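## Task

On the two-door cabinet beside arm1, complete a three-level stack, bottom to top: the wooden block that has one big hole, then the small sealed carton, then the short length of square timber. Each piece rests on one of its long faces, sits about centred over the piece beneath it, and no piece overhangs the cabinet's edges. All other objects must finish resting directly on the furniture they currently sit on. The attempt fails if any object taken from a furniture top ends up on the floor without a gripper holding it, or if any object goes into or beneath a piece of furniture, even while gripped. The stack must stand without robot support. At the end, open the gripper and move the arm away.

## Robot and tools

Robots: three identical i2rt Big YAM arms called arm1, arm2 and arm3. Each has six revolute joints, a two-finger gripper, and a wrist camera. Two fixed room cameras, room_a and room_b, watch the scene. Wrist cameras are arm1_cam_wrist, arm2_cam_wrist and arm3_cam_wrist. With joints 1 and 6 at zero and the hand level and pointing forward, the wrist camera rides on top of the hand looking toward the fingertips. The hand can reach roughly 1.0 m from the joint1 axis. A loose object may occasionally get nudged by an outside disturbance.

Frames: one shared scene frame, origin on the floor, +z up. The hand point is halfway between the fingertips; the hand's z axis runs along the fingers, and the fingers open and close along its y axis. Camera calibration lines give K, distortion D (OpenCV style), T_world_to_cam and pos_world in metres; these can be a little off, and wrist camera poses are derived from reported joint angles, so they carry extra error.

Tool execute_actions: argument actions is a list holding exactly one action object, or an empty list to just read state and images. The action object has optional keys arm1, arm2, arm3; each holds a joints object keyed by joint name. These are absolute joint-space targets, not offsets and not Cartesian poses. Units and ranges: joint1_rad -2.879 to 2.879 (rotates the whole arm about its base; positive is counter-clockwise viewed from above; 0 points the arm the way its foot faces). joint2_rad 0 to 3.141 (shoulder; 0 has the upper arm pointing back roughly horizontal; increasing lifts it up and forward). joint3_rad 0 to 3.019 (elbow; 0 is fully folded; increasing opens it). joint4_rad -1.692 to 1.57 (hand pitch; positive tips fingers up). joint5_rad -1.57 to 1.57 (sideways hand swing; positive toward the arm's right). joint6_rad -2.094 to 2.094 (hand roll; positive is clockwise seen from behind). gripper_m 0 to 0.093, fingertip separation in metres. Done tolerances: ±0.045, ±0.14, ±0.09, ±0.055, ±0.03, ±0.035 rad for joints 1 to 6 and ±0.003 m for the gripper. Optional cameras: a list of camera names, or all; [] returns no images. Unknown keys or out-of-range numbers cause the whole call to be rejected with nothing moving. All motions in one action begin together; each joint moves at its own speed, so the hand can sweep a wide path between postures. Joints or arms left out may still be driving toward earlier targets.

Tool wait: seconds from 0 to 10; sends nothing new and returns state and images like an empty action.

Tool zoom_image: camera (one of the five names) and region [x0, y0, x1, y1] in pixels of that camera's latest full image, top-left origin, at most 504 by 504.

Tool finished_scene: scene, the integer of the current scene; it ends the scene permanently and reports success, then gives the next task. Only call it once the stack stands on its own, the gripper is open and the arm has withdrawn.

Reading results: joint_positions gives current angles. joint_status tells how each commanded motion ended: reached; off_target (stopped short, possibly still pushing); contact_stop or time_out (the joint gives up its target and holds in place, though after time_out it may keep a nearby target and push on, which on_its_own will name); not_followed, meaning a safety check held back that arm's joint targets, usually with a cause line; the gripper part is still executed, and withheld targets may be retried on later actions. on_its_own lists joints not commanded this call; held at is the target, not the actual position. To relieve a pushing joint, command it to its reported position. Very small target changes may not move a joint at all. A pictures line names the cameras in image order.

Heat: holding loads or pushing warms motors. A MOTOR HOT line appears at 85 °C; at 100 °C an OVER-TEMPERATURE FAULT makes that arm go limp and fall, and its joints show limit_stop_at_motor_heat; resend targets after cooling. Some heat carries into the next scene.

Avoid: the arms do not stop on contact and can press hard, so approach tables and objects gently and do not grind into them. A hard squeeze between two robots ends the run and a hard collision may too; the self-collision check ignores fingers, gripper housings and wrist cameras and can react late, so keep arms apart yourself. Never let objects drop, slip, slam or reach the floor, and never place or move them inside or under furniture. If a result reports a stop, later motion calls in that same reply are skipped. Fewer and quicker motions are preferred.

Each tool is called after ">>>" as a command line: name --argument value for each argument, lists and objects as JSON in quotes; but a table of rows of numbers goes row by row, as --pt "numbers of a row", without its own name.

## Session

>>> execute_actions --actions '[]'

Scene clock: 0.00 s.
arm1.joint_positions: joint1_rad=+0.871 joint2_rad=+0.320 joint3_rad=+1.699 joint4_rad=-1.535 joint5_rad=+0.035 joint6_rad=-0.015 gripper_m=+0.095
arm1.joint_status: not commanded
arm1.hand: x=+0.1931 y=+0.9471 z=+1.4867 quat_wxyz=(+0.138, +0.739, +0.181, -0.633) (m; scene frame)
arm2.joint_positions: joint1_rad=-0.582 joint2_rad=+0.349 joint3_rad=+1.703 joint4_rad=-1.213 joint5_rad=+0.272 joint6_rad=-0.074 gripper_m=+0.094
arm2.joint_status: not commanded
arm2.hand: x=-0.1070 y=+0.1342 z=+1.5948 quat_wxyz=(-0.460, +0.534, -0.388, -0.594) (m; scene frame)
arm3.joint_positions: joint1_rad=+0.668 joint2_rad=+0.445 joint3_rad=+1.713 joint4_rad=-1.479 joint5_rad=-0.181 joint6_rad=-0.236 gripper_m=+0.094
arm3.joint_status: not commanded
arm3.hand: x=-0.0366 y=-0.9752 z=+1.4556 quat_wxyz=(-0.584, +0.432, -0.645, -0.239) (m; scene frame)
pictures: arm1_cam_wrist, arm2_cam_wrist, arm3_cam_wrist, room_a, room_b
camera_calibration (this result's frames):
arm1_cam_wrist: T_world_to_cam=[[-0.44775, 0.892951, 0.0464623, -0.830778], [0.606907, 0.341657, -0.717589, 0.637966], [-0.656646, -0.293102, -0.694915, 1.55716], [0, 0, 0, 1]] pos_world=[0.263338, 0.980286, 1.57849]
arm2_cam_wrist: T_world_to_cam=[[0.960015, 0.279733, 0.0110174, 0.0490826], [0.142179, -0.453286, -0.879953, 1.48239], [-0.241158, 0.846334, -0.474934, 0.74388], [0, 0, 0, 1]] pos_world=[-0.0784926, 0.0286472, 1.65719]
arm3_cam_wrist: T_world_to_cam=[[0.841348, -0.500781, 0.203353, -0.755661], [-0.26902, -0.714316, -0.64605, 0.236431], [0.468788, 0.488846, -0.735708, 1.69344], [0, 0, 0, 1]] pos_world=[-0.0944851, -1.03737, 1.55229]
Images, in order (width x height): arm1_cam_wrist 896x504, arm2_cam_wrist 896x504, arm3_cam_wrist 896x504, room_a 896x504, room_b 896x504.

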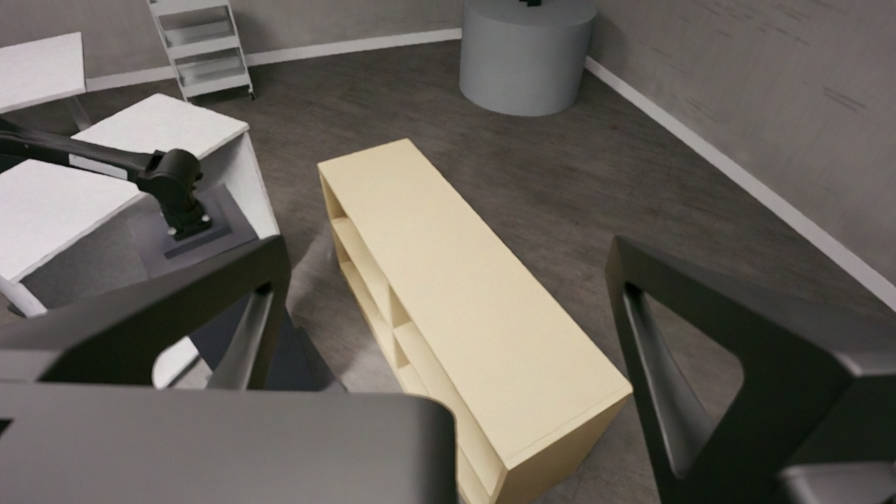

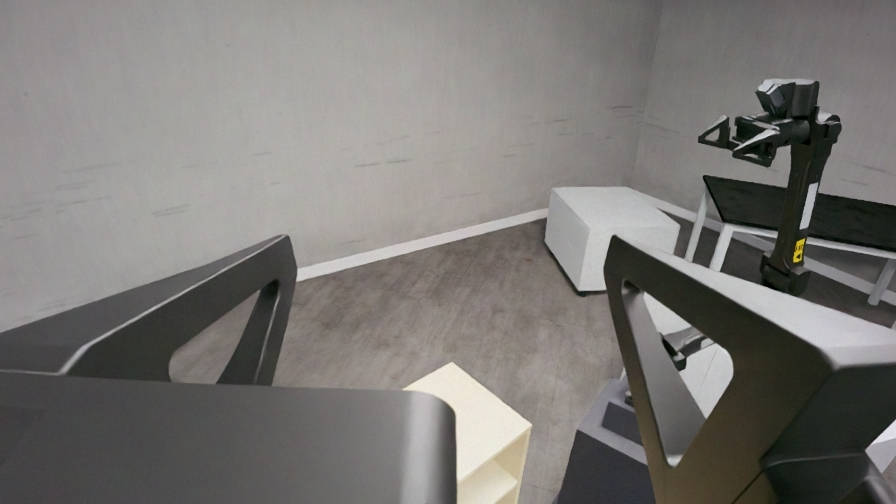

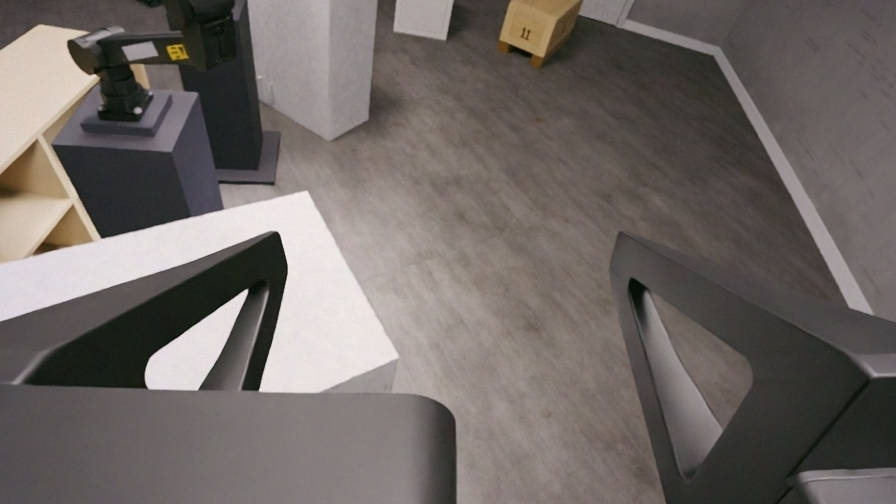

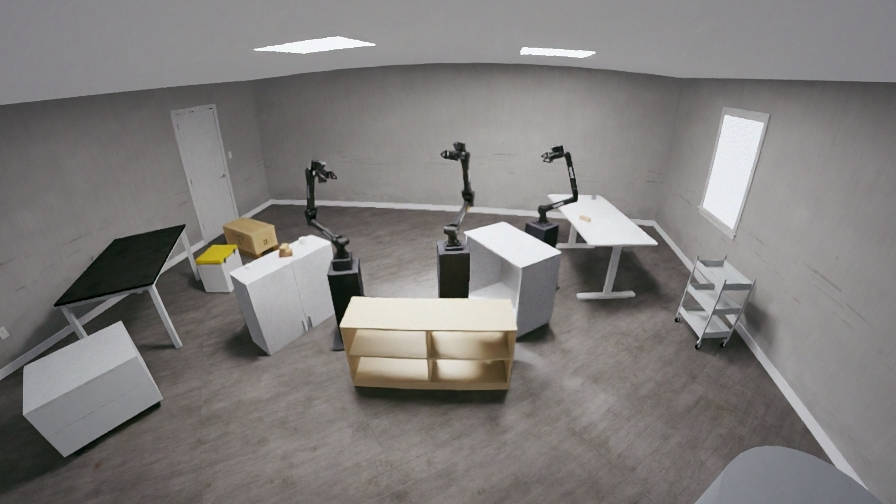

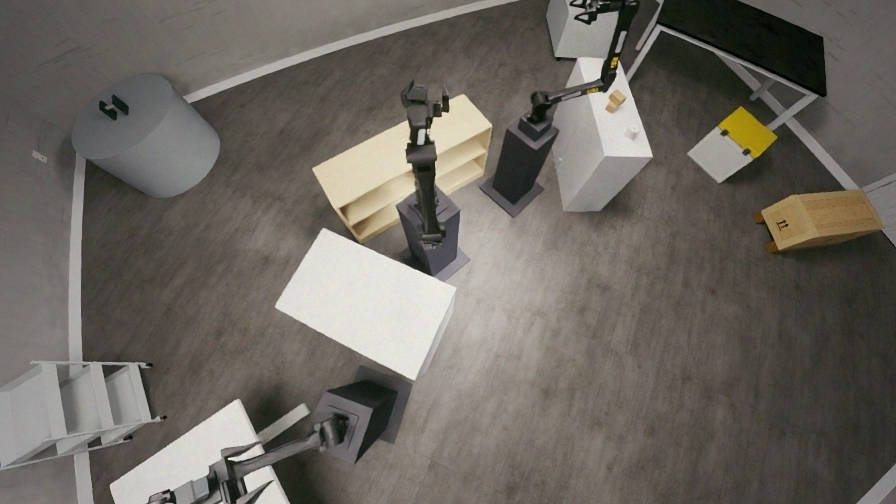

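>>> zoom_image --camera "room_b" --region '[540, 40, 700, 220]'

>>> zoom_image --camera "room_a" --region '[220, 200, 360, 320]'

>>> zoom_image --camera "room_a" --region '[520, 170, 680, 310]'

>>> zoom_image --camera "room_b" --region '[90, 370, 400, 504]'

Region (540, 40, 700, 220) of room_b's 896x504 image, scaled by 2.800, with more detail than that image has.

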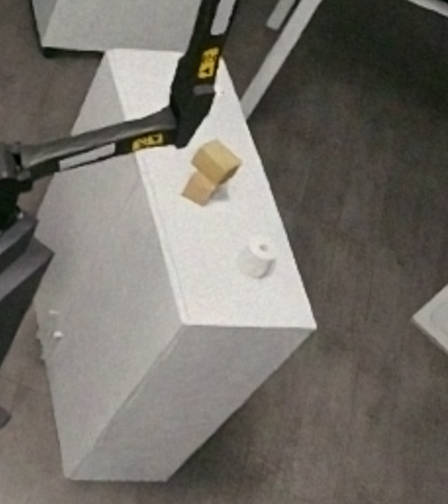

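Region (220, 200, 360, 320) of room_a's 896x504 image, scaled by 3.600, with more detail than that image has; it fills the top 432 rows of this view, and the rest is white.

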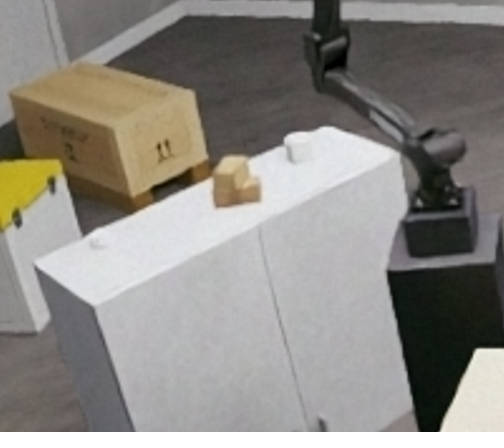

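Region (520, 170, 680, 310) of room_a's 896x504 image, scaled by 3.150, with more detail than that image has; it fills the top 441 rows of this view, and the rest is white.

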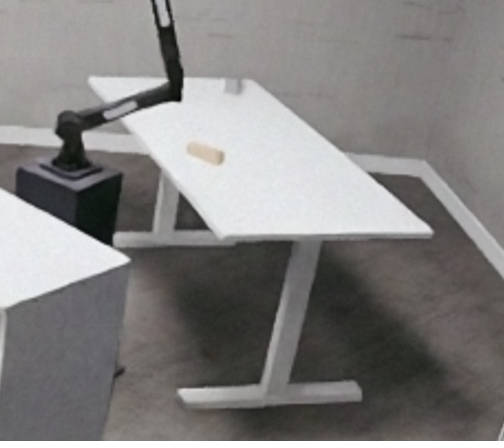

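Region (90, 370, 400, 504) of room_b's 896x504 image, scaled by 1.626, with more detail than that image has; it fills the top 218 rows of this view, and the rest is white.

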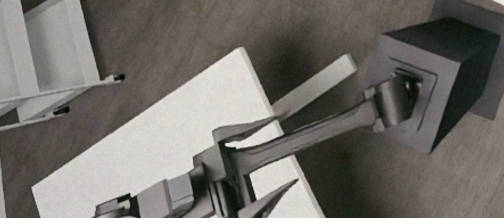

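>>> zoom_image --camera "room_b" --region '[260, 70, 520, 390]'

>>> zoom_image --camera "room_b" --region '[590, 70, 660, 150]'

>>> zoom_image --camera "room_a" --region '[230, 225, 330, 285]'

Region (260, 70, 520, 390) of room_b's 896x504 image, scaled by 1.575, with more detail than that image has; it fills the left 410 columns of this view, and the rest is white.

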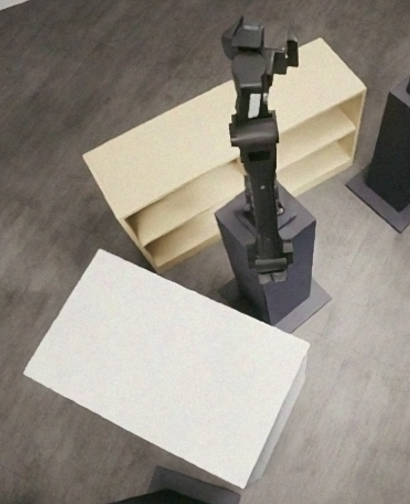

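Region (590, 70, 660, 150) of room_b's 896x504 image, scaled by 6.300, with more detail than that image has; it fills the left 441 columns of this view, and the rest is white.

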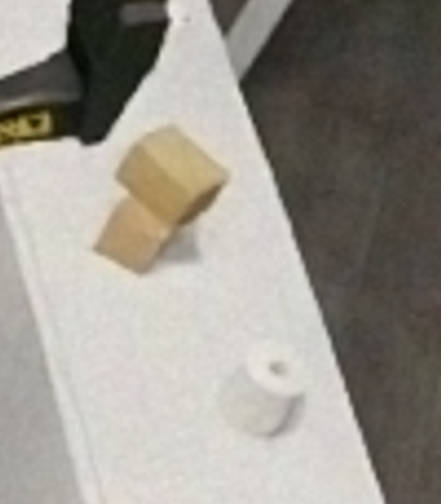

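Region (230, 225, 330, 285) of room_a's 896x504 image, scaled by 5.040, with more detail than that image has; it fills the top 302 rows of this view, and the rest is white.

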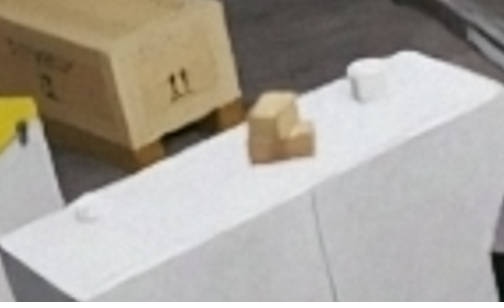

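>>> execute_actions --actions '[{"arm1":{"joints":{"joint1_rad":-1.96,"joint2_rad":1.75,"joint3_rad":2.22,"joint4_rad":-1.5,"joint5_rad":0,"joint6_rad":0,"gripper_m":0.093}},"arm2":{"joints":{"joint1_rad":1.2,"joint2_rad":1.2,"joint3_rad":1.7,"joint4_rad":-1.2,"joint5_rad":0,"joint6_rad":0,"gripper_m":0.093}},"arm3":{"joints":{"joint1_rad":-2.15,"joint2_rad":1.75,"joint3_rad":2.1,"joint4_rad":-1.4,"joint5_rad":0,"joint6_rad":0,"gripper_m":0.093}}}]' --cameras '["arm1_cam_wrist","arm3_cam_wrist","room_b"]'

Scene clock: 122.50 s.
arm1.joint_positions: joint1_rad=-1.967 joint2_rad=+1.772 joint3_rad=+2.174 joint4_rad=-1.500 joint5_rad=+0.001 joint6_rad=-0.012 gripper_m=+0.093
arm1.joint_status: all done
arm1.hand: x=+0.6355 y=+1.3902 z=+1.2584 quat_wxyz=(-0.219, +0.381, -0.893, -0.091) (m; scene frame)
arm2.joint_positions: joint1_rad=+1.197 joint2_rad=+1.195 joint3_rad=+1.678 joint4_rad=-1.207 joint5_rad=-0.002 joint6_rad=-0.010 gripper_m=+0.093
arm2.joint_status: all done
arm2.hand: x=-0.4801 y=-0.2243 z=+1.3903 quat_wxyz=(+0.156, +0.843, +0.344, -0.384) (m; scene frame)
arm3.joint_positions: joint1_rad=-2.159 joint2_rad=+1.761 joint3_rad=+2.050 joint4_rad=-1.400 joint5_rad=+0.002 joint6_rad=-0.010 gripper_m=+0.093
arm3.joint_status: all done
arm3.hand: x=-0.3396 y=-1.6092 z=+1.1645 quat_wxyz=(-0.120, -0.826, -0.516, +0.193) (m; scene frame)
pictures: arm1_cam_wrist, arm3_cam_wrist, room_b
camera_calibration (this result's frames):
arm1_cam_wrist: T_world_to_cam=[[0.735539, -0.677366, 0.0125731, 0.455945], [-0.672913, -0.728301, 0.129481, 1.28904], [-0.0785493, -0.103699, -0.991502, 1.56139], [0, 0, 0, 1]] pos_world=[0.65469, 1.40956, 1.37548]
arm3_cam_wrist: T_world_to_cam=[[-0.904697, 0.426023, -0.00527261, 0.382351], [0.418446, 0.890799, 0.177142, 1.37177], [0.0801635, 0.158054, -0.984171, 1.55632], [0, 0, 0, 1]] pos_world=[-0.352861, -1.63085, 1.29071]
Images, in order (width x height): arm1_cam_wrist 896x504, arm3_cam_wrist 896x504, room_b 896x504.

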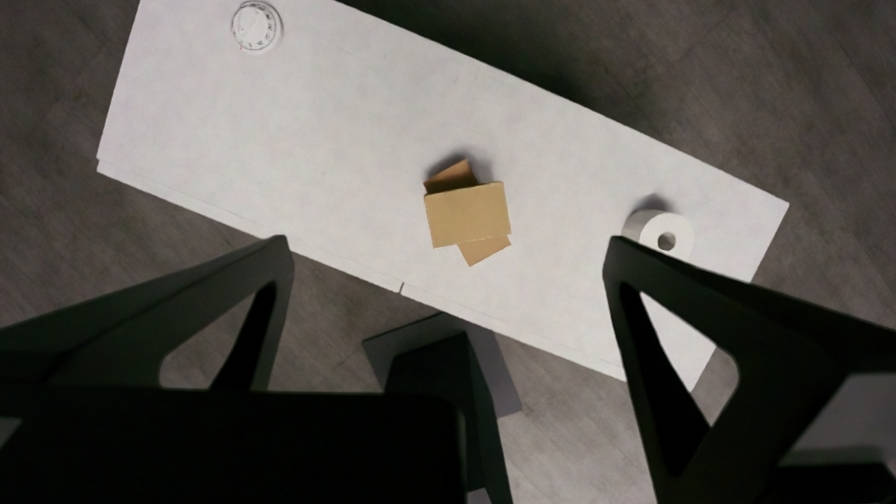

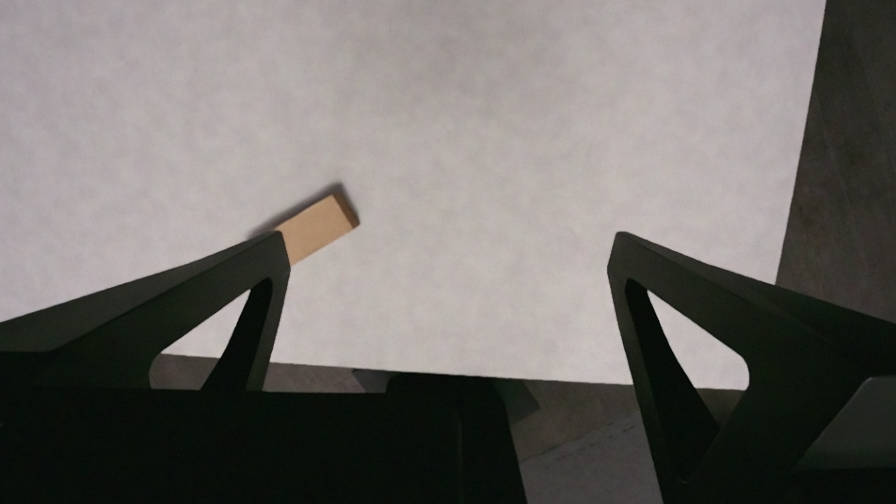

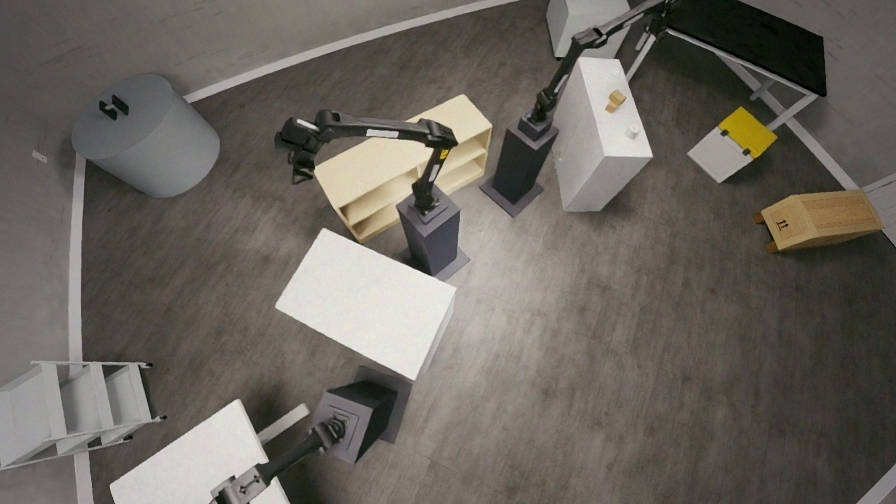

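>>> zoom_image --camera "arm1_cam_wrist" --region '[390, 130, 550, 290]'

>>> zoom_image --camera "arm3_cam_wrist" --region '[220, 150, 400, 300]'

Region (390, 130, 550, 290) of arm1_cam_wrist's 896x504 image, scaled by 3.150, with more detail than that image has.

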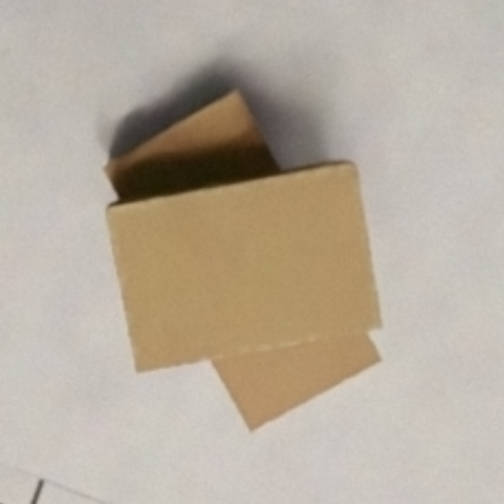

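Region (220, 150, 400, 300) of arm3_cam_wrist's 896x504 image, scaled by 2.800, with more detail than that image has.

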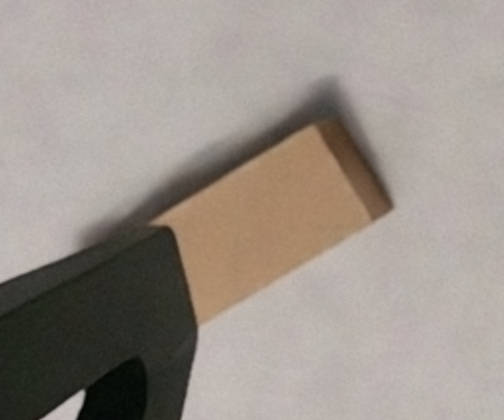

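>>> zoom_image --camera "arm1_cam_wrist" --region '[600, 170, 820, 400]'

>>> zoom_image --camera "arm1_cam_wrist" --region '[70, 0, 420, 310]'

Region (600, 170, 820, 400) of arm1_cam_wrist's 896x504 image, scaled by 2.191, with more detail than that image has; it fills the left 482 columns of this view, and the rest is white.

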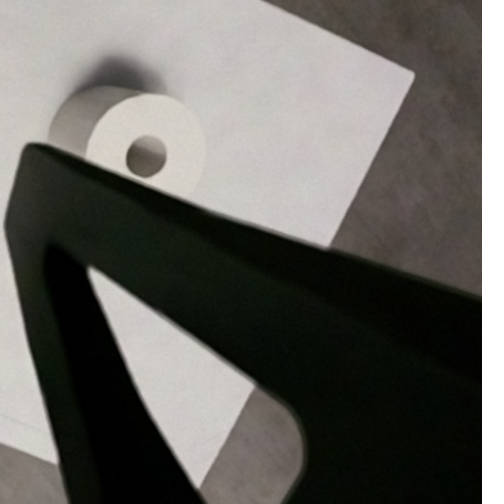

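Region (70, 0, 420, 310) of arm1_cam_wrist's 896x504 image, scaled by 1.440, with more detail than that image has; it fills the top 446 rows of this view, and the rest is white.

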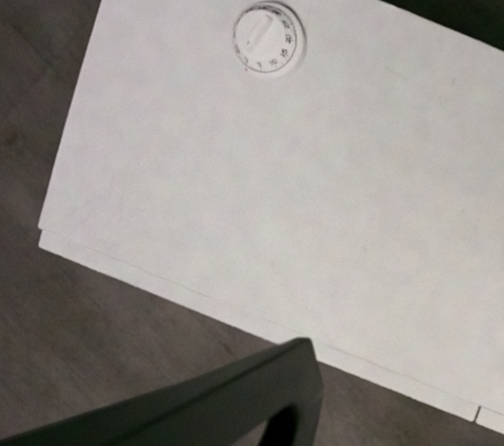

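>>> execute_actions --actions '[{"arm1":{"joints":{"joint1_rad":-1.74}},"arm2":{"joints":{"joint1_rad":-0.72,"joint2_rad":1.72,"joint3_rad":2.12,"joint4_rad":-1.4}},"arm3":{"joints":{"joint1_rad":-1.86,"joint2_rad":1.975,"joint3_rad":1.705,"joint4_rad":-1.29,"joint6_rad":1.335}}}]' --cameras '["arm1_cam_wrist","arm2_cam_wrist","arm3_cam_wrist"]'

Scene clock: 195.37 s.
arm1.joint_positions: joint1_rad=-1.741 joint2_rad=+1.772 joint3_rad=+2.174 joint4_rad=-1.500 joint5_rad=+0.000 joint6_rad=-0.012 gripper_m=+0.093
arm1.joint_status: all done
arm1.hand: x=+0.5239 y=+1.4773 z=+1.2586 quat_wxyz=(-0.208, +0.480, -0.845, -0.115) (m; scene frame)
arm2.joint_positions: joint1_rad=-0.726 joint2_rad=+1.733 joint3_rad=+2.065 joint4_rad=-1.390 joint5_rad=+0.001 joint6_rad=-0.010 gripper_m=+0.093
arm2.joint_status: all done
arm2.hand: x=-0.3968 y=+0.6778 z=+1.2638 quat_wxyz=(-0.136, +0.813, -0.526, -0.210) (m; scene frame)
arm3.joint_positions: joint1_rad=-1.863 joint2_rad=+1.973 joint3_rad=+1.663 joint4_rad=-1.296 joint5_rad=-0.002 joint6_rad=+1.323 gripper_m=+0.093
arm3.joint_status: all done
arm3.hand: x=-0.1515 y=-1.6202 z=+0.8774 quat_wxyz=(+0.017, -0.999, -0.041, -0.007) (m; scene frame)
pictures: arm1_cam_wrist, arm2_cam_wrist, arm3_cam_wrist
camera_calibration (this result's frames):
arm1_cam_wrist: T_world_to_cam=[[0.868788, -0.495012, 0.013039, 0.257276], [-0.492373, -0.860757, 0.129096, 1.37897], [-0.0526806, -0.118577, -0.991546, 1.57039], [0, 0, 0, 1]] pos_world=[0.538179, 1.50053, 1.37574]
arm2_cam_wrist: T_world_to_cam=[[0.918644, 0.394935, -0.0109069, 0.112187], [0.393393, -0.911809, 0.117668, 0.628379], [0.036526, -0.112386, -0.992993, 1.47153], [0, 0, 0, 1]] pos_world=[-0.404009, 0.694034, 1.3885]
arm3_cam_wrist: T_world_to_cam=[[-0.0916731, 0.995565, 0.0211421, 1.57854], [0.79202, 0.0600285, 0.607537, -0.313269], [0.603573, 0.0724397, -0.79401, 1.03414], [0, 0, 0, 1]] pos_world=[-0.231356, -1.62765, 0.97807]
Images, in order (width x height): arm1_cam_wrist 896x504, arm2_cam_wrist 896x504, arm3_cam_wrist 896x504.

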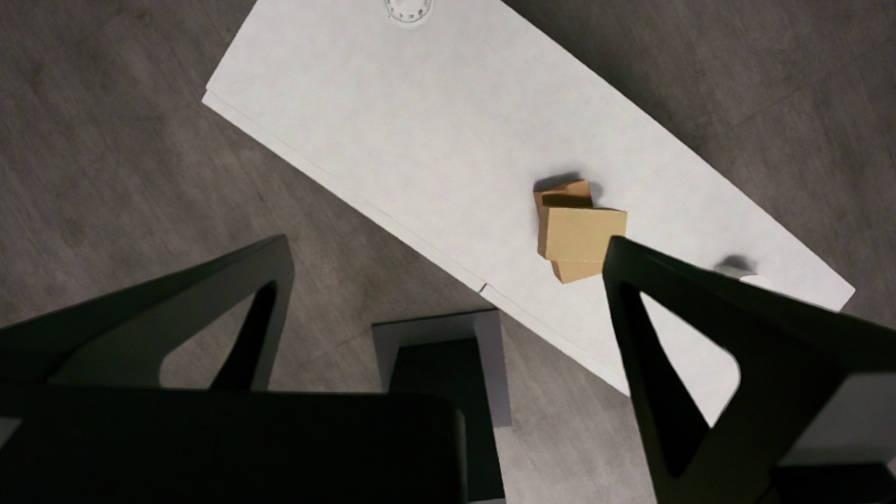

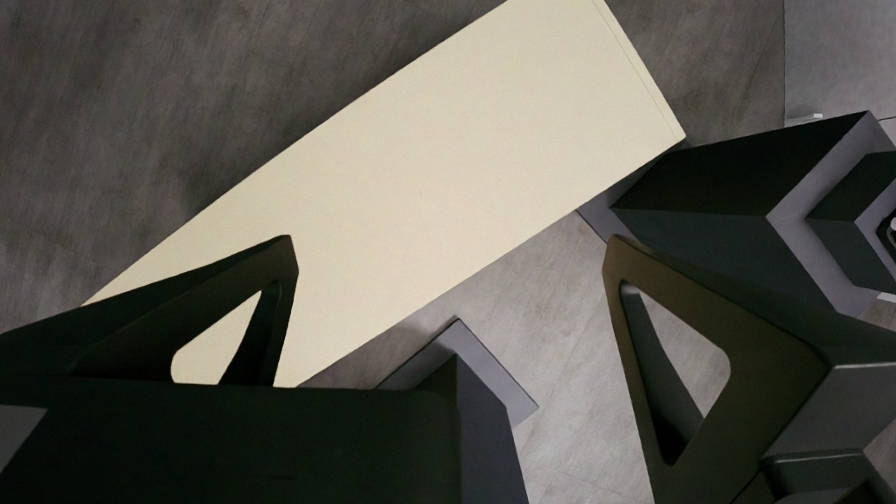

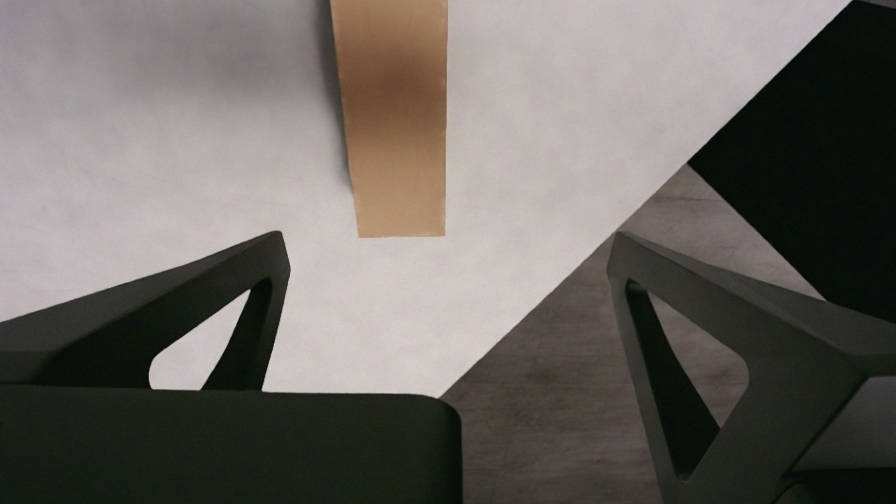

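>>> zoom_image --camera "arm3_cam_wrist" --region '[300, 0, 500, 260]'

>>> zoom_image --camera "arm1_cam_wrist" --region '[510, 150, 660, 300]'

Region (300, 0, 500, 260) of arm3_cam_wrist's 896x504 image, scaled by 1.938, with more detail than that image has; it fills the left 388 columns of this view, and the rest is white.

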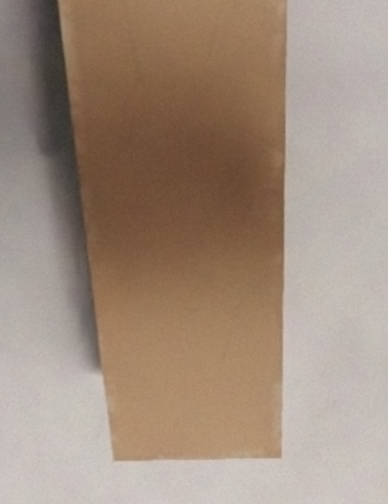

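Region (510, 150, 660, 300) of arm1_cam_wrist's 896x504 image, scaled by 3.360, with more detail than that image has.

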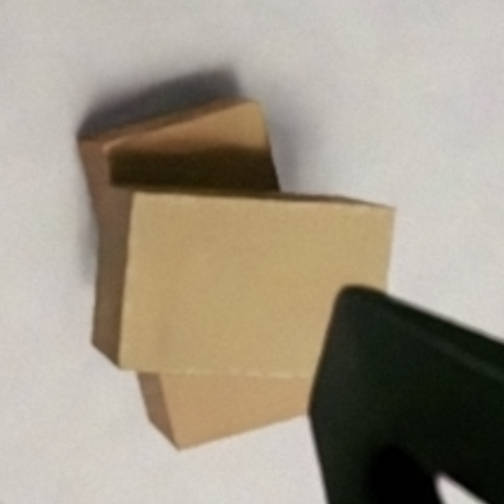

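>>> execute_actions --actions '[{"arm1":{"joints":{"joint1_rad":-2.022,"joint2_rad":2.015,"joint3_rad":1.85,"joint4_rad":-1.365,"joint6_rad":1.326}},"arm2":{"joints":{"joint1_rad":1.0}},"arm3":{"joints":{"joint2_rad":2.055,"joint4_rad":-1.15}}}]' --cameras '["arm1_cam_wrist","arm3_cam_wrist"]'

Scene clock: 289.50 s.
arm1.joint_positions: joint1_rad=-2.016 joint2_rad=+2.030 joint3_rad=+1.810 joint4_rad=-1.374 joint5_rad=+0.000 joint6_rad=+1.310 gripper_m=+0.093
arm1.joint_status: all done
arm1.hand: x=+0.6505 y=+1.3631 z=+0.9504 quat_wxyz=(+0.006, -0.278, -0.960, +0.006) (m; scene frame)
arm2.joint_positions: joint1_rad=+1.009 joint2_rad=+1.733 joint3_rad=+2.065 joint4_rad=-1.390 joint5_rad=-0.002 joint6_rad=-0.010 gripper_m=+0.093
arm2.joint_status: all done
arm2.hand: x=-0.6716 y=-0.2460 z=+1.2726 quat_wxyz=(+0.076, +0.925, +0.280, -0.246) (m; scene frame)
arm3.joint_positions: joint1_rad=-1.863 joint2_rad=+2.074 joint3_rad=+1.663 joint4_rad=-1.164 joint5_rad=-0.002 joint6_rad=+1.323 gripper_m=+0.093
arm3.joint_status: all done
arm3.hand: x=-0.1554 y=-1.6455 z=+0.8187 quat_wxyz=(+0.001, -0.999, -0.041, -0.004) (m; scene frame)
pictures: arm1_cam_wrist, arm3_cam_wrist
camera_calibration (this result's frames):
arm1_cam_wrist: T_world_to_cam=[[-0.515547, -0.856756, 0.0134313, 1.48805], [-0.695001, 0.427278, 0.57828, -0.668048], [-0.501184, 0.288796, -0.815728, 0.827261], [0, 0, 0, 1]] pos_world=[0.717475, 1.32143, 1.04115]
arm3_cam_wrist: T_world_to_cam=[[-0.0910914, 0.995794, -0.00984077, 1.6304], [0.795258, 0.0786878, 0.601143, -0.236538], [0.599389, 0.046933, -0.799081, 0.953223], [0, 0, 0, 1]] pos_world=[-0.234728, -1.64967, 0.91994]
Images, in order (width x height): arm1_cam_wrist 896x504, arm3_cam_wrist 896x504.

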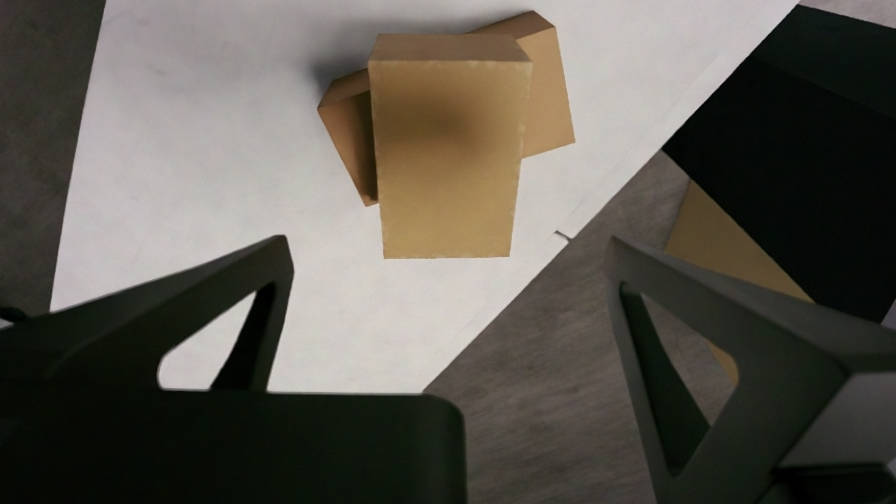

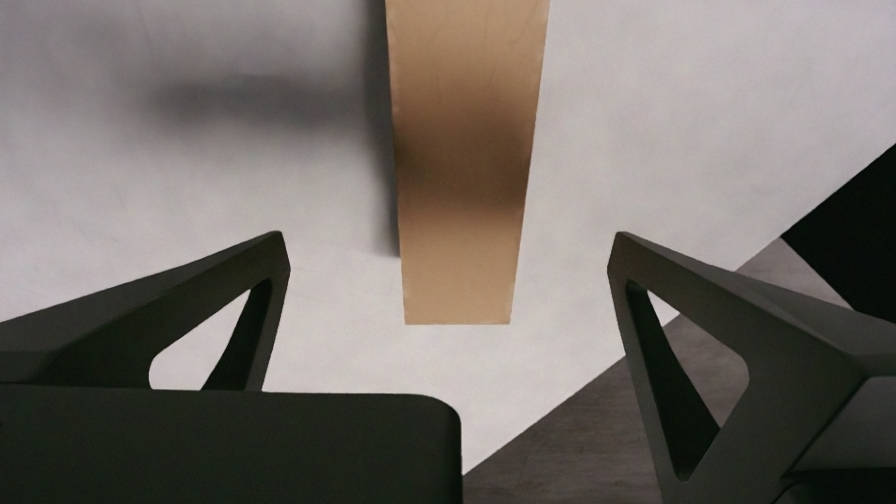

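>>> execute_actions --actions '[{"arm1":{"joints":{"joint1_rad":-0.4,"joint2_rad":1.6,"joint3_rad":1.85,"joint4_rad":-1.3,"joint6_rad":-0.6}},"arm3":{"joints":{"joint3_rad":1.612,"joint4_rad":-1.09}}}]' --cameras '["arm3_cam_wrist"]'

Scene clock: 356.03 s.
arm1.joint_positions: joint1_rad=-0.391 joint2_rad=+1.604 joint3_rad=+1.832 joint4_rad=-1.307 joint5_rad=+0.000 joint6_rad=-0.584 gripper_m=+0.093
arm1.joint_status: all done
arm1.hand: x=-0.2274 y=+1.3540 z=+1.2137 quat_wxyz=(-0.156, +0.965, -0.089, -0.189) (m; scene frame)
arm2.joint_positions: joint1_rad=+1.009 joint2_rad=+1.733 joint3_rad=+2.065 joint4_rad=-1.390 joint5_rad=-0.002 joint6_rad=-0.010 gripper_m=+0.093
arm2.joint_status: not commanded
arm2.hand: x=-0.6716 y=-0.2460 z=+1.2726 quat_wxyz=(+0.076, +0.925, +0.280, -0.246) (m; scene frame)
arm3.joint_positions: joint1_rad=-1.863 joint2_rad=+2.070 joint3_rad=+1.603 joint4_rad=-1.104 joint5_rad=-0.002 joint6_rad=+1.324 gripper_m=+0.093
arm3.joint_status: all done
arm3.hand: x=-0.1538 y=-1.6364 z=+0.8004 quat_wxyz=(-0.001, -0.999, -0.041, -0.003) (m; scene frame)
pictures: arm3_cam_wrist
camera_calibration (this result's frames):
arm3_cam_wrist: T_world_to_cam=[[-0.0906972, 0.995782, -0.0138963, 1.62459], [0.795706, 0.0808508, 0.600263, -0.223261], [0.598854, 0.0433847, -0.799682, 0.931832], [0, 0, 0, 1]] pos_world=[-0.233036, -1.64011, 0.901761]
Images, in order (width x height): arm3_cam_wrist 896x504.

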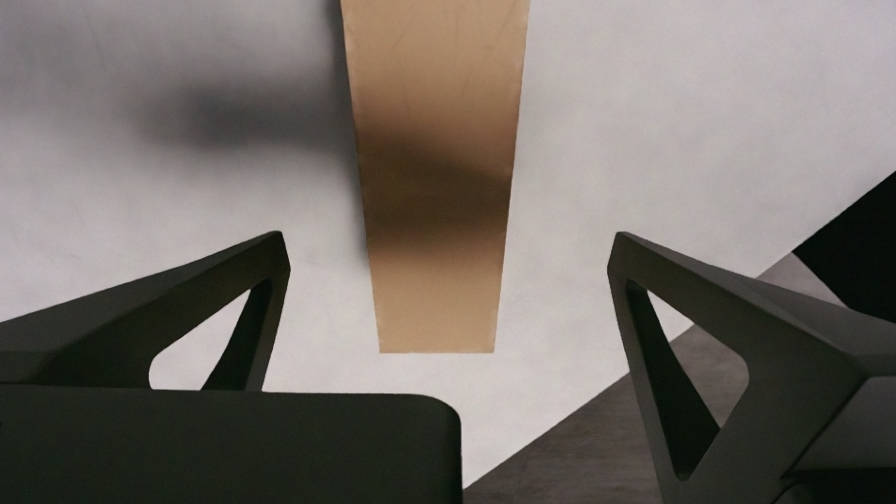

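>>> execute_actions --actions '[{"arm3":{"joints":{"joint2_rad":2.112,"joint4_rad":-1.035}}}]' --cameras '["arm3_cam_wrist"]'

Scene clock: 361.53 s.
arm1.joint_positions: joint1_rad=-0.391 joint2_rad=+1.604 joint3_rad=+1.832 joint4_rad=-1.307 joint5_rad=+0.000 joint6_rad=-0.585 gripper_m=+0.093
arm1.joint_status: not commanded
arm1.hand: x=-0.2274 y=+1.3540 z=+1.2137 quat_wxyz=(-0.156, +0.965, -0.089, -0.189) (m; scene frame)
arm2.joint_positions: joint1_rad=+1.009 joint2_rad=+1.733 joint3_rad=+2.065 joint4_rad=-1.390 joint5_rad=-0.002 joint6_rad=-0.010 gripper_m=+0.093
arm2.joint_status: not commanded
arm2.hand: x=-0.6716 y=-0.2460 z=+1.2726 quat_wxyz=(+0.076, +0.925, +0.280, -0.246) (m; scene frame)
arm3.joint_positions: joint1_rad=-1.863 joint2_rad=+2.118 joint3_rad=+1.603 joint4_rad=-1.049 joint5_rad=-0.002 joint6_rad=+1.324 gripper_m=+0.093
arm3.joint_status: all done
arm3.hand: x=-0.1548 y=-1.6434 z=+0.7719 quat_wxyz=(-0.004, -0.999, -0.041, -0.003) (m; scene frame)
pictures: arm3_cam_wrist
camera_calibration (this result's frames):
arm3_cam_wrist: T_world_to_cam=[[-0.0906814, 0.995683, -0.0197992, 1.63547], [0.796312, 0.0844342, 0.598964, -0.197763], [0.59805, 0.0385485, -0.800531, 0.902496], [0, 0, 0, 1]] pos_world=[-0.23395, -1.6465, 0.873311]
Images, in order (width x height): arm3_cam_wrist 896x504.

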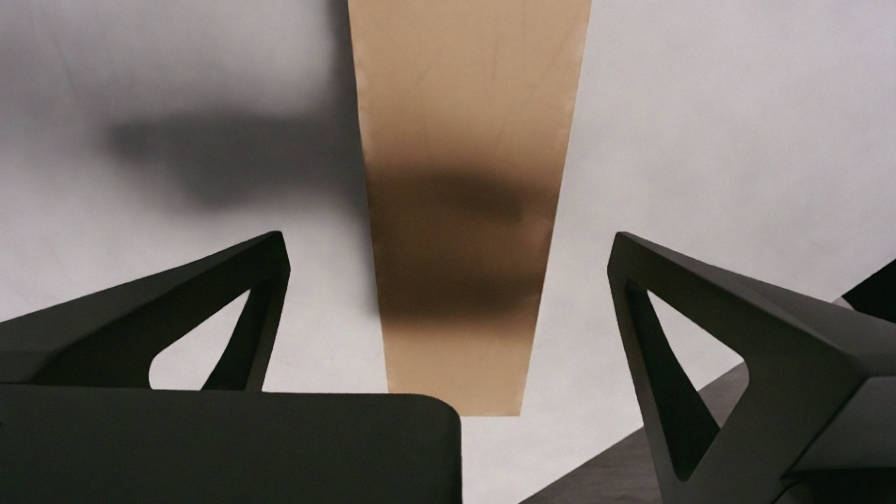

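>>> execute_actions --actions '[{"arm3":{"joints":{"joint2_rad":2.136,"joint4_rad":-1.018}}}]' --cameras '["arm3_cam_wrist"]'

Scene clock: 366.83 s.
arm1.joint_positions: joint1_rad=-0.391 joint2_rad=+1.604 joint3_rad=+1.832 joint4_rad=-1.307 joint5_rad=+0.000 joint6_rad=-0.585 gripper_m=+0.093
arm1.joint_status: not commanded
arm1.hand: x=-0.2274 y=+1.3540 z=+1.2137 quat_wxyz=(-0.156, +0.965, -0.089, -0.189) (m; scene frame)
arm2.joint_positions: joint1_rad=+1.009 joint2_rad=+1.733 joint3_rad=+2.065 joint4_rad=-1.390 joint5_rad=-0.002 joint6_rad=-0.010 gripper_m=+0.093
arm2.joint_status: not commanded
arm2.hand: x=-0.6716 y=-0.2460 z=+1.2726 quat_wxyz=(+0.076, +0.925, +0.280, -0.246) (m; scene frame)
arm3.joint_positions: joint1_rad=-1.863 joint2_rad=+2.133 joint3_rad=+1.603 joint4_rad=-1.032 joint5_rad=-0.002 joint6_rad=+1.324 gripper_m=+0.093
arm3.joint_status: all done
arm3.hand: x=-0.1551 y=-1.6453 z=+0.7633 quat_wxyz=(-0.005, -0.999, -0.041, -0.003) (m; scene frame)
pictures: arm3_cam_wrist
camera_calibration (this result's frames):
arm3_cam_wrist: T_world_to_cam=[[-0.090677, 0.995637, -0.0220126, 1.63881], [0.79654, 0.085776, 0.598471, -0.189657], [0.597748, 0.0367336, -0.800842, 0.893118], [0, 0, 0, 1]] pos_world=[-0.234188, -1.6482, 0.864825]
Images, in order (width x height): arm3_cam_wrist 896x504.

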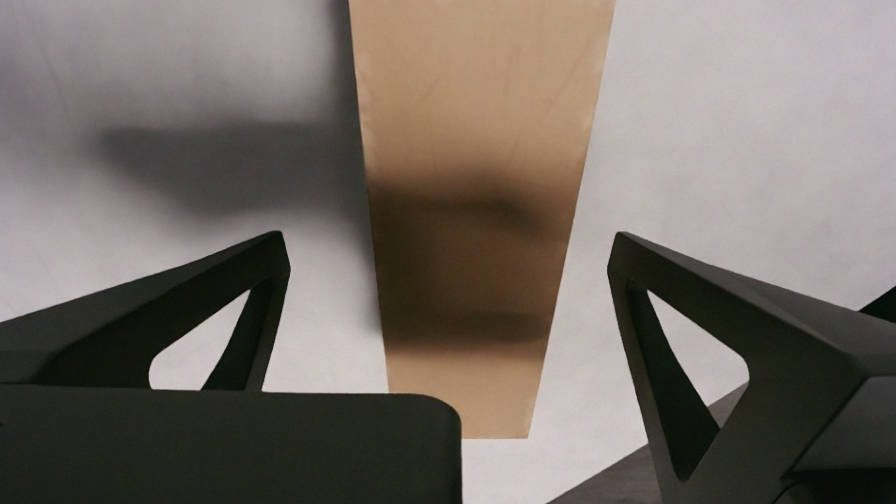

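>>> execute_actions --actions '[{"arm3":{"joints":{"gripper_m":0.035}}}]' --cameras '["arm3_cam_wrist"]'

Scene clock: 370.63 s.
arm1.joint_positions: joint1_rad=-0.391 joint2_rad=+1.604 joint3_rad=+1.832 joint4_rad=-1.307 joint5_rad=+0.000 joint6_rad=-0.585 gripper_m=+0.093
arm1.joint_status: not commanded
arm1.hand: x=-0.2274 y=+1.3540 z=+1.2137 quat_wxyz=(-0.156, +0.965, -0.089, -0.189) (m; scene frame)
arm2.joint_positions: joint1_rad=+1.009 joint2_rad=+1.733 joint3_rad=+2.065 joint4_rad=-1.390 joint5_rad=-0.002 joint6_rad=-0.010 gripper_m=+0.093
arm2.joint_status: not commanded
arm2.hand: x=-0.6716 y=-0.2460 z=+1.2726 quat_wxyz=(+0.076, +0.925, +0.280, -0.246) (m; scene frame)
arm3.joint_positions: joint1_rad=-1.863 joint2_rad=+2.133 joint3_rad=+1.603 joint4_rad=-1.030 joint5_rad=-0.001 joint6_rad=+1.324 gripper_m=+0.045
arm3.joint_status: gripper_m off_target (ended at +0.045, target +0.035)
arm3.hand: x=-0.1553 y=-1.6459 z=+0.7633 quat_wxyz=(-0.006, -0.999, -0.041, -0.002) (m; scene frame)
pictures: arm3_cam_wrist
camera_calibration (this result's frames):
arm3_cam_wrist: T_world_to_cam=[[-0.0902984, 0.995622, -0.0241278, 1.64099], [0.797022, 0.0867704, 0.597684, -0.187175], [0.597162, 0.0347395, -0.801368, 0.890265], [0, 0, 0, 1]] pos_world=[-0.23427, -1.64849, 0.864895]
Images, in order (width x height): arm3_cam_wrist 896x504.

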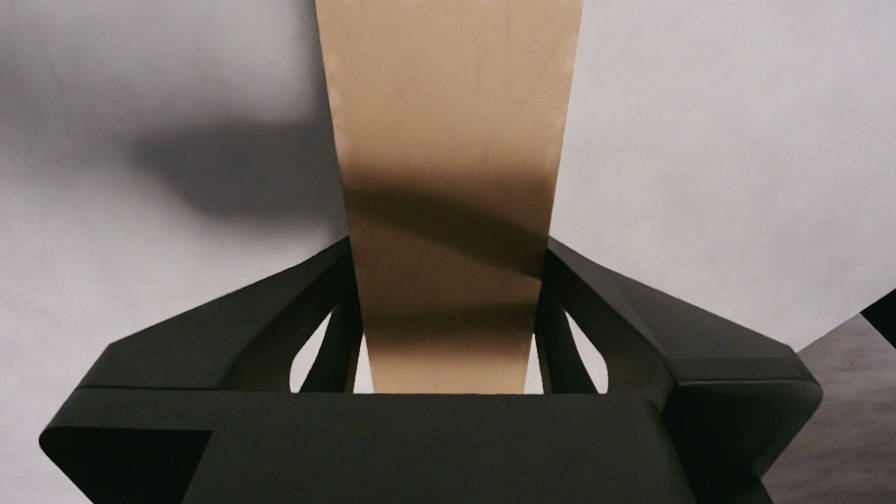

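>>> execute_actions --actions '[{"arm3":{"joints":{"joint2_rad":1.85,"joint4_rad":-1.33}}}]' --cameras '["arm3_cam_wrist"]'

Scene clock: 388.27 s.
arm1.joint_positions: joint1_rad=-0.391 joint2_rad=+1.604 joint3_rad=+1.832 joint4_rad=-1.307 joint5_rad=+0.000 joint6_rad=-0.585 gripper_m=+0.093
arm1.joint_status: not commanded
arm1.hand: x=-0.2274 y=+1.3540 z=+1.2137 quat_wxyz=(-0.156, +0.965, -0.089, -0.189) (m; scene frame)
arm2.joint_positions: joint1_rad=+1.009 joint2_rad=+1.733 joint3_rad=+2.065 joint4_rad=-1.390 joint5_rad=-0.002 joint6_rad=-0.010 gripper_m=+0.093
arm2.joint_status: not commanded
arm2.hand: x=-0.6716 y=-0.2460 z=+1.2726 quat_wxyz=(+0.076, +0.925, +0.280, -0.246) (m; scene frame)
arm3.joint_positions: joint1_rad=-1.863 joint2_rad=+1.870 joint3_rad=+1.586 joint4_rad=-1.318 joint5_rad=-0.001 joint6_rad=+1.324 gripper_m=+0.045
arm3.joint_status: all done
arm3.hand: x=-0.1468 y=-1.5904 z=+0.9073 quat_wxyz=(+0.014, -0.999, -0.041, -0.006) (m; scene frame)
pictures: arm3_cam_wrist
camera_calibration (this result's frames):
arm3_cam_wrist: T_world_to_cam=[[-0.0904971, 0.995761, 0.0164608, 1.55336], [0.792837, 0.0620328, 0.606268, -0.332571], [0.602677, 0.0679162, -0.79509, 1.04654], [0, 0, 0, 1]] pos_world=[-0.226477, -1.59722, 1.00815]
Images, in order (width x height): arm3_cam_wrist 896x504.

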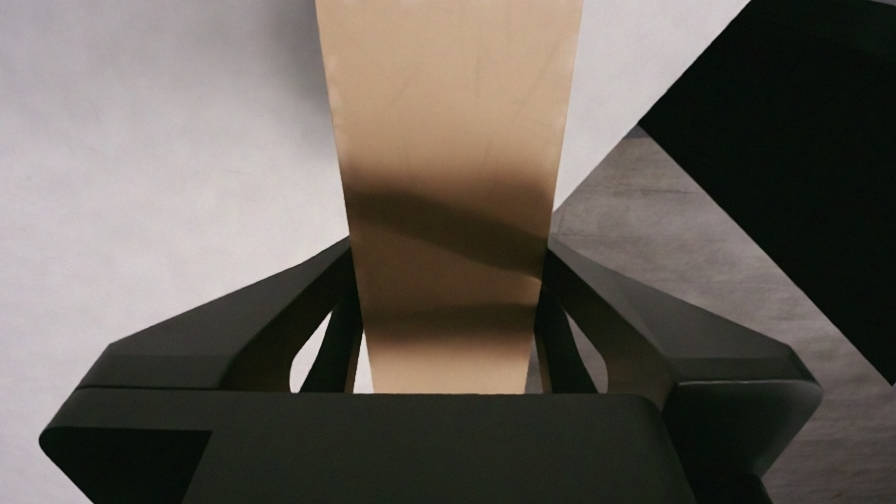

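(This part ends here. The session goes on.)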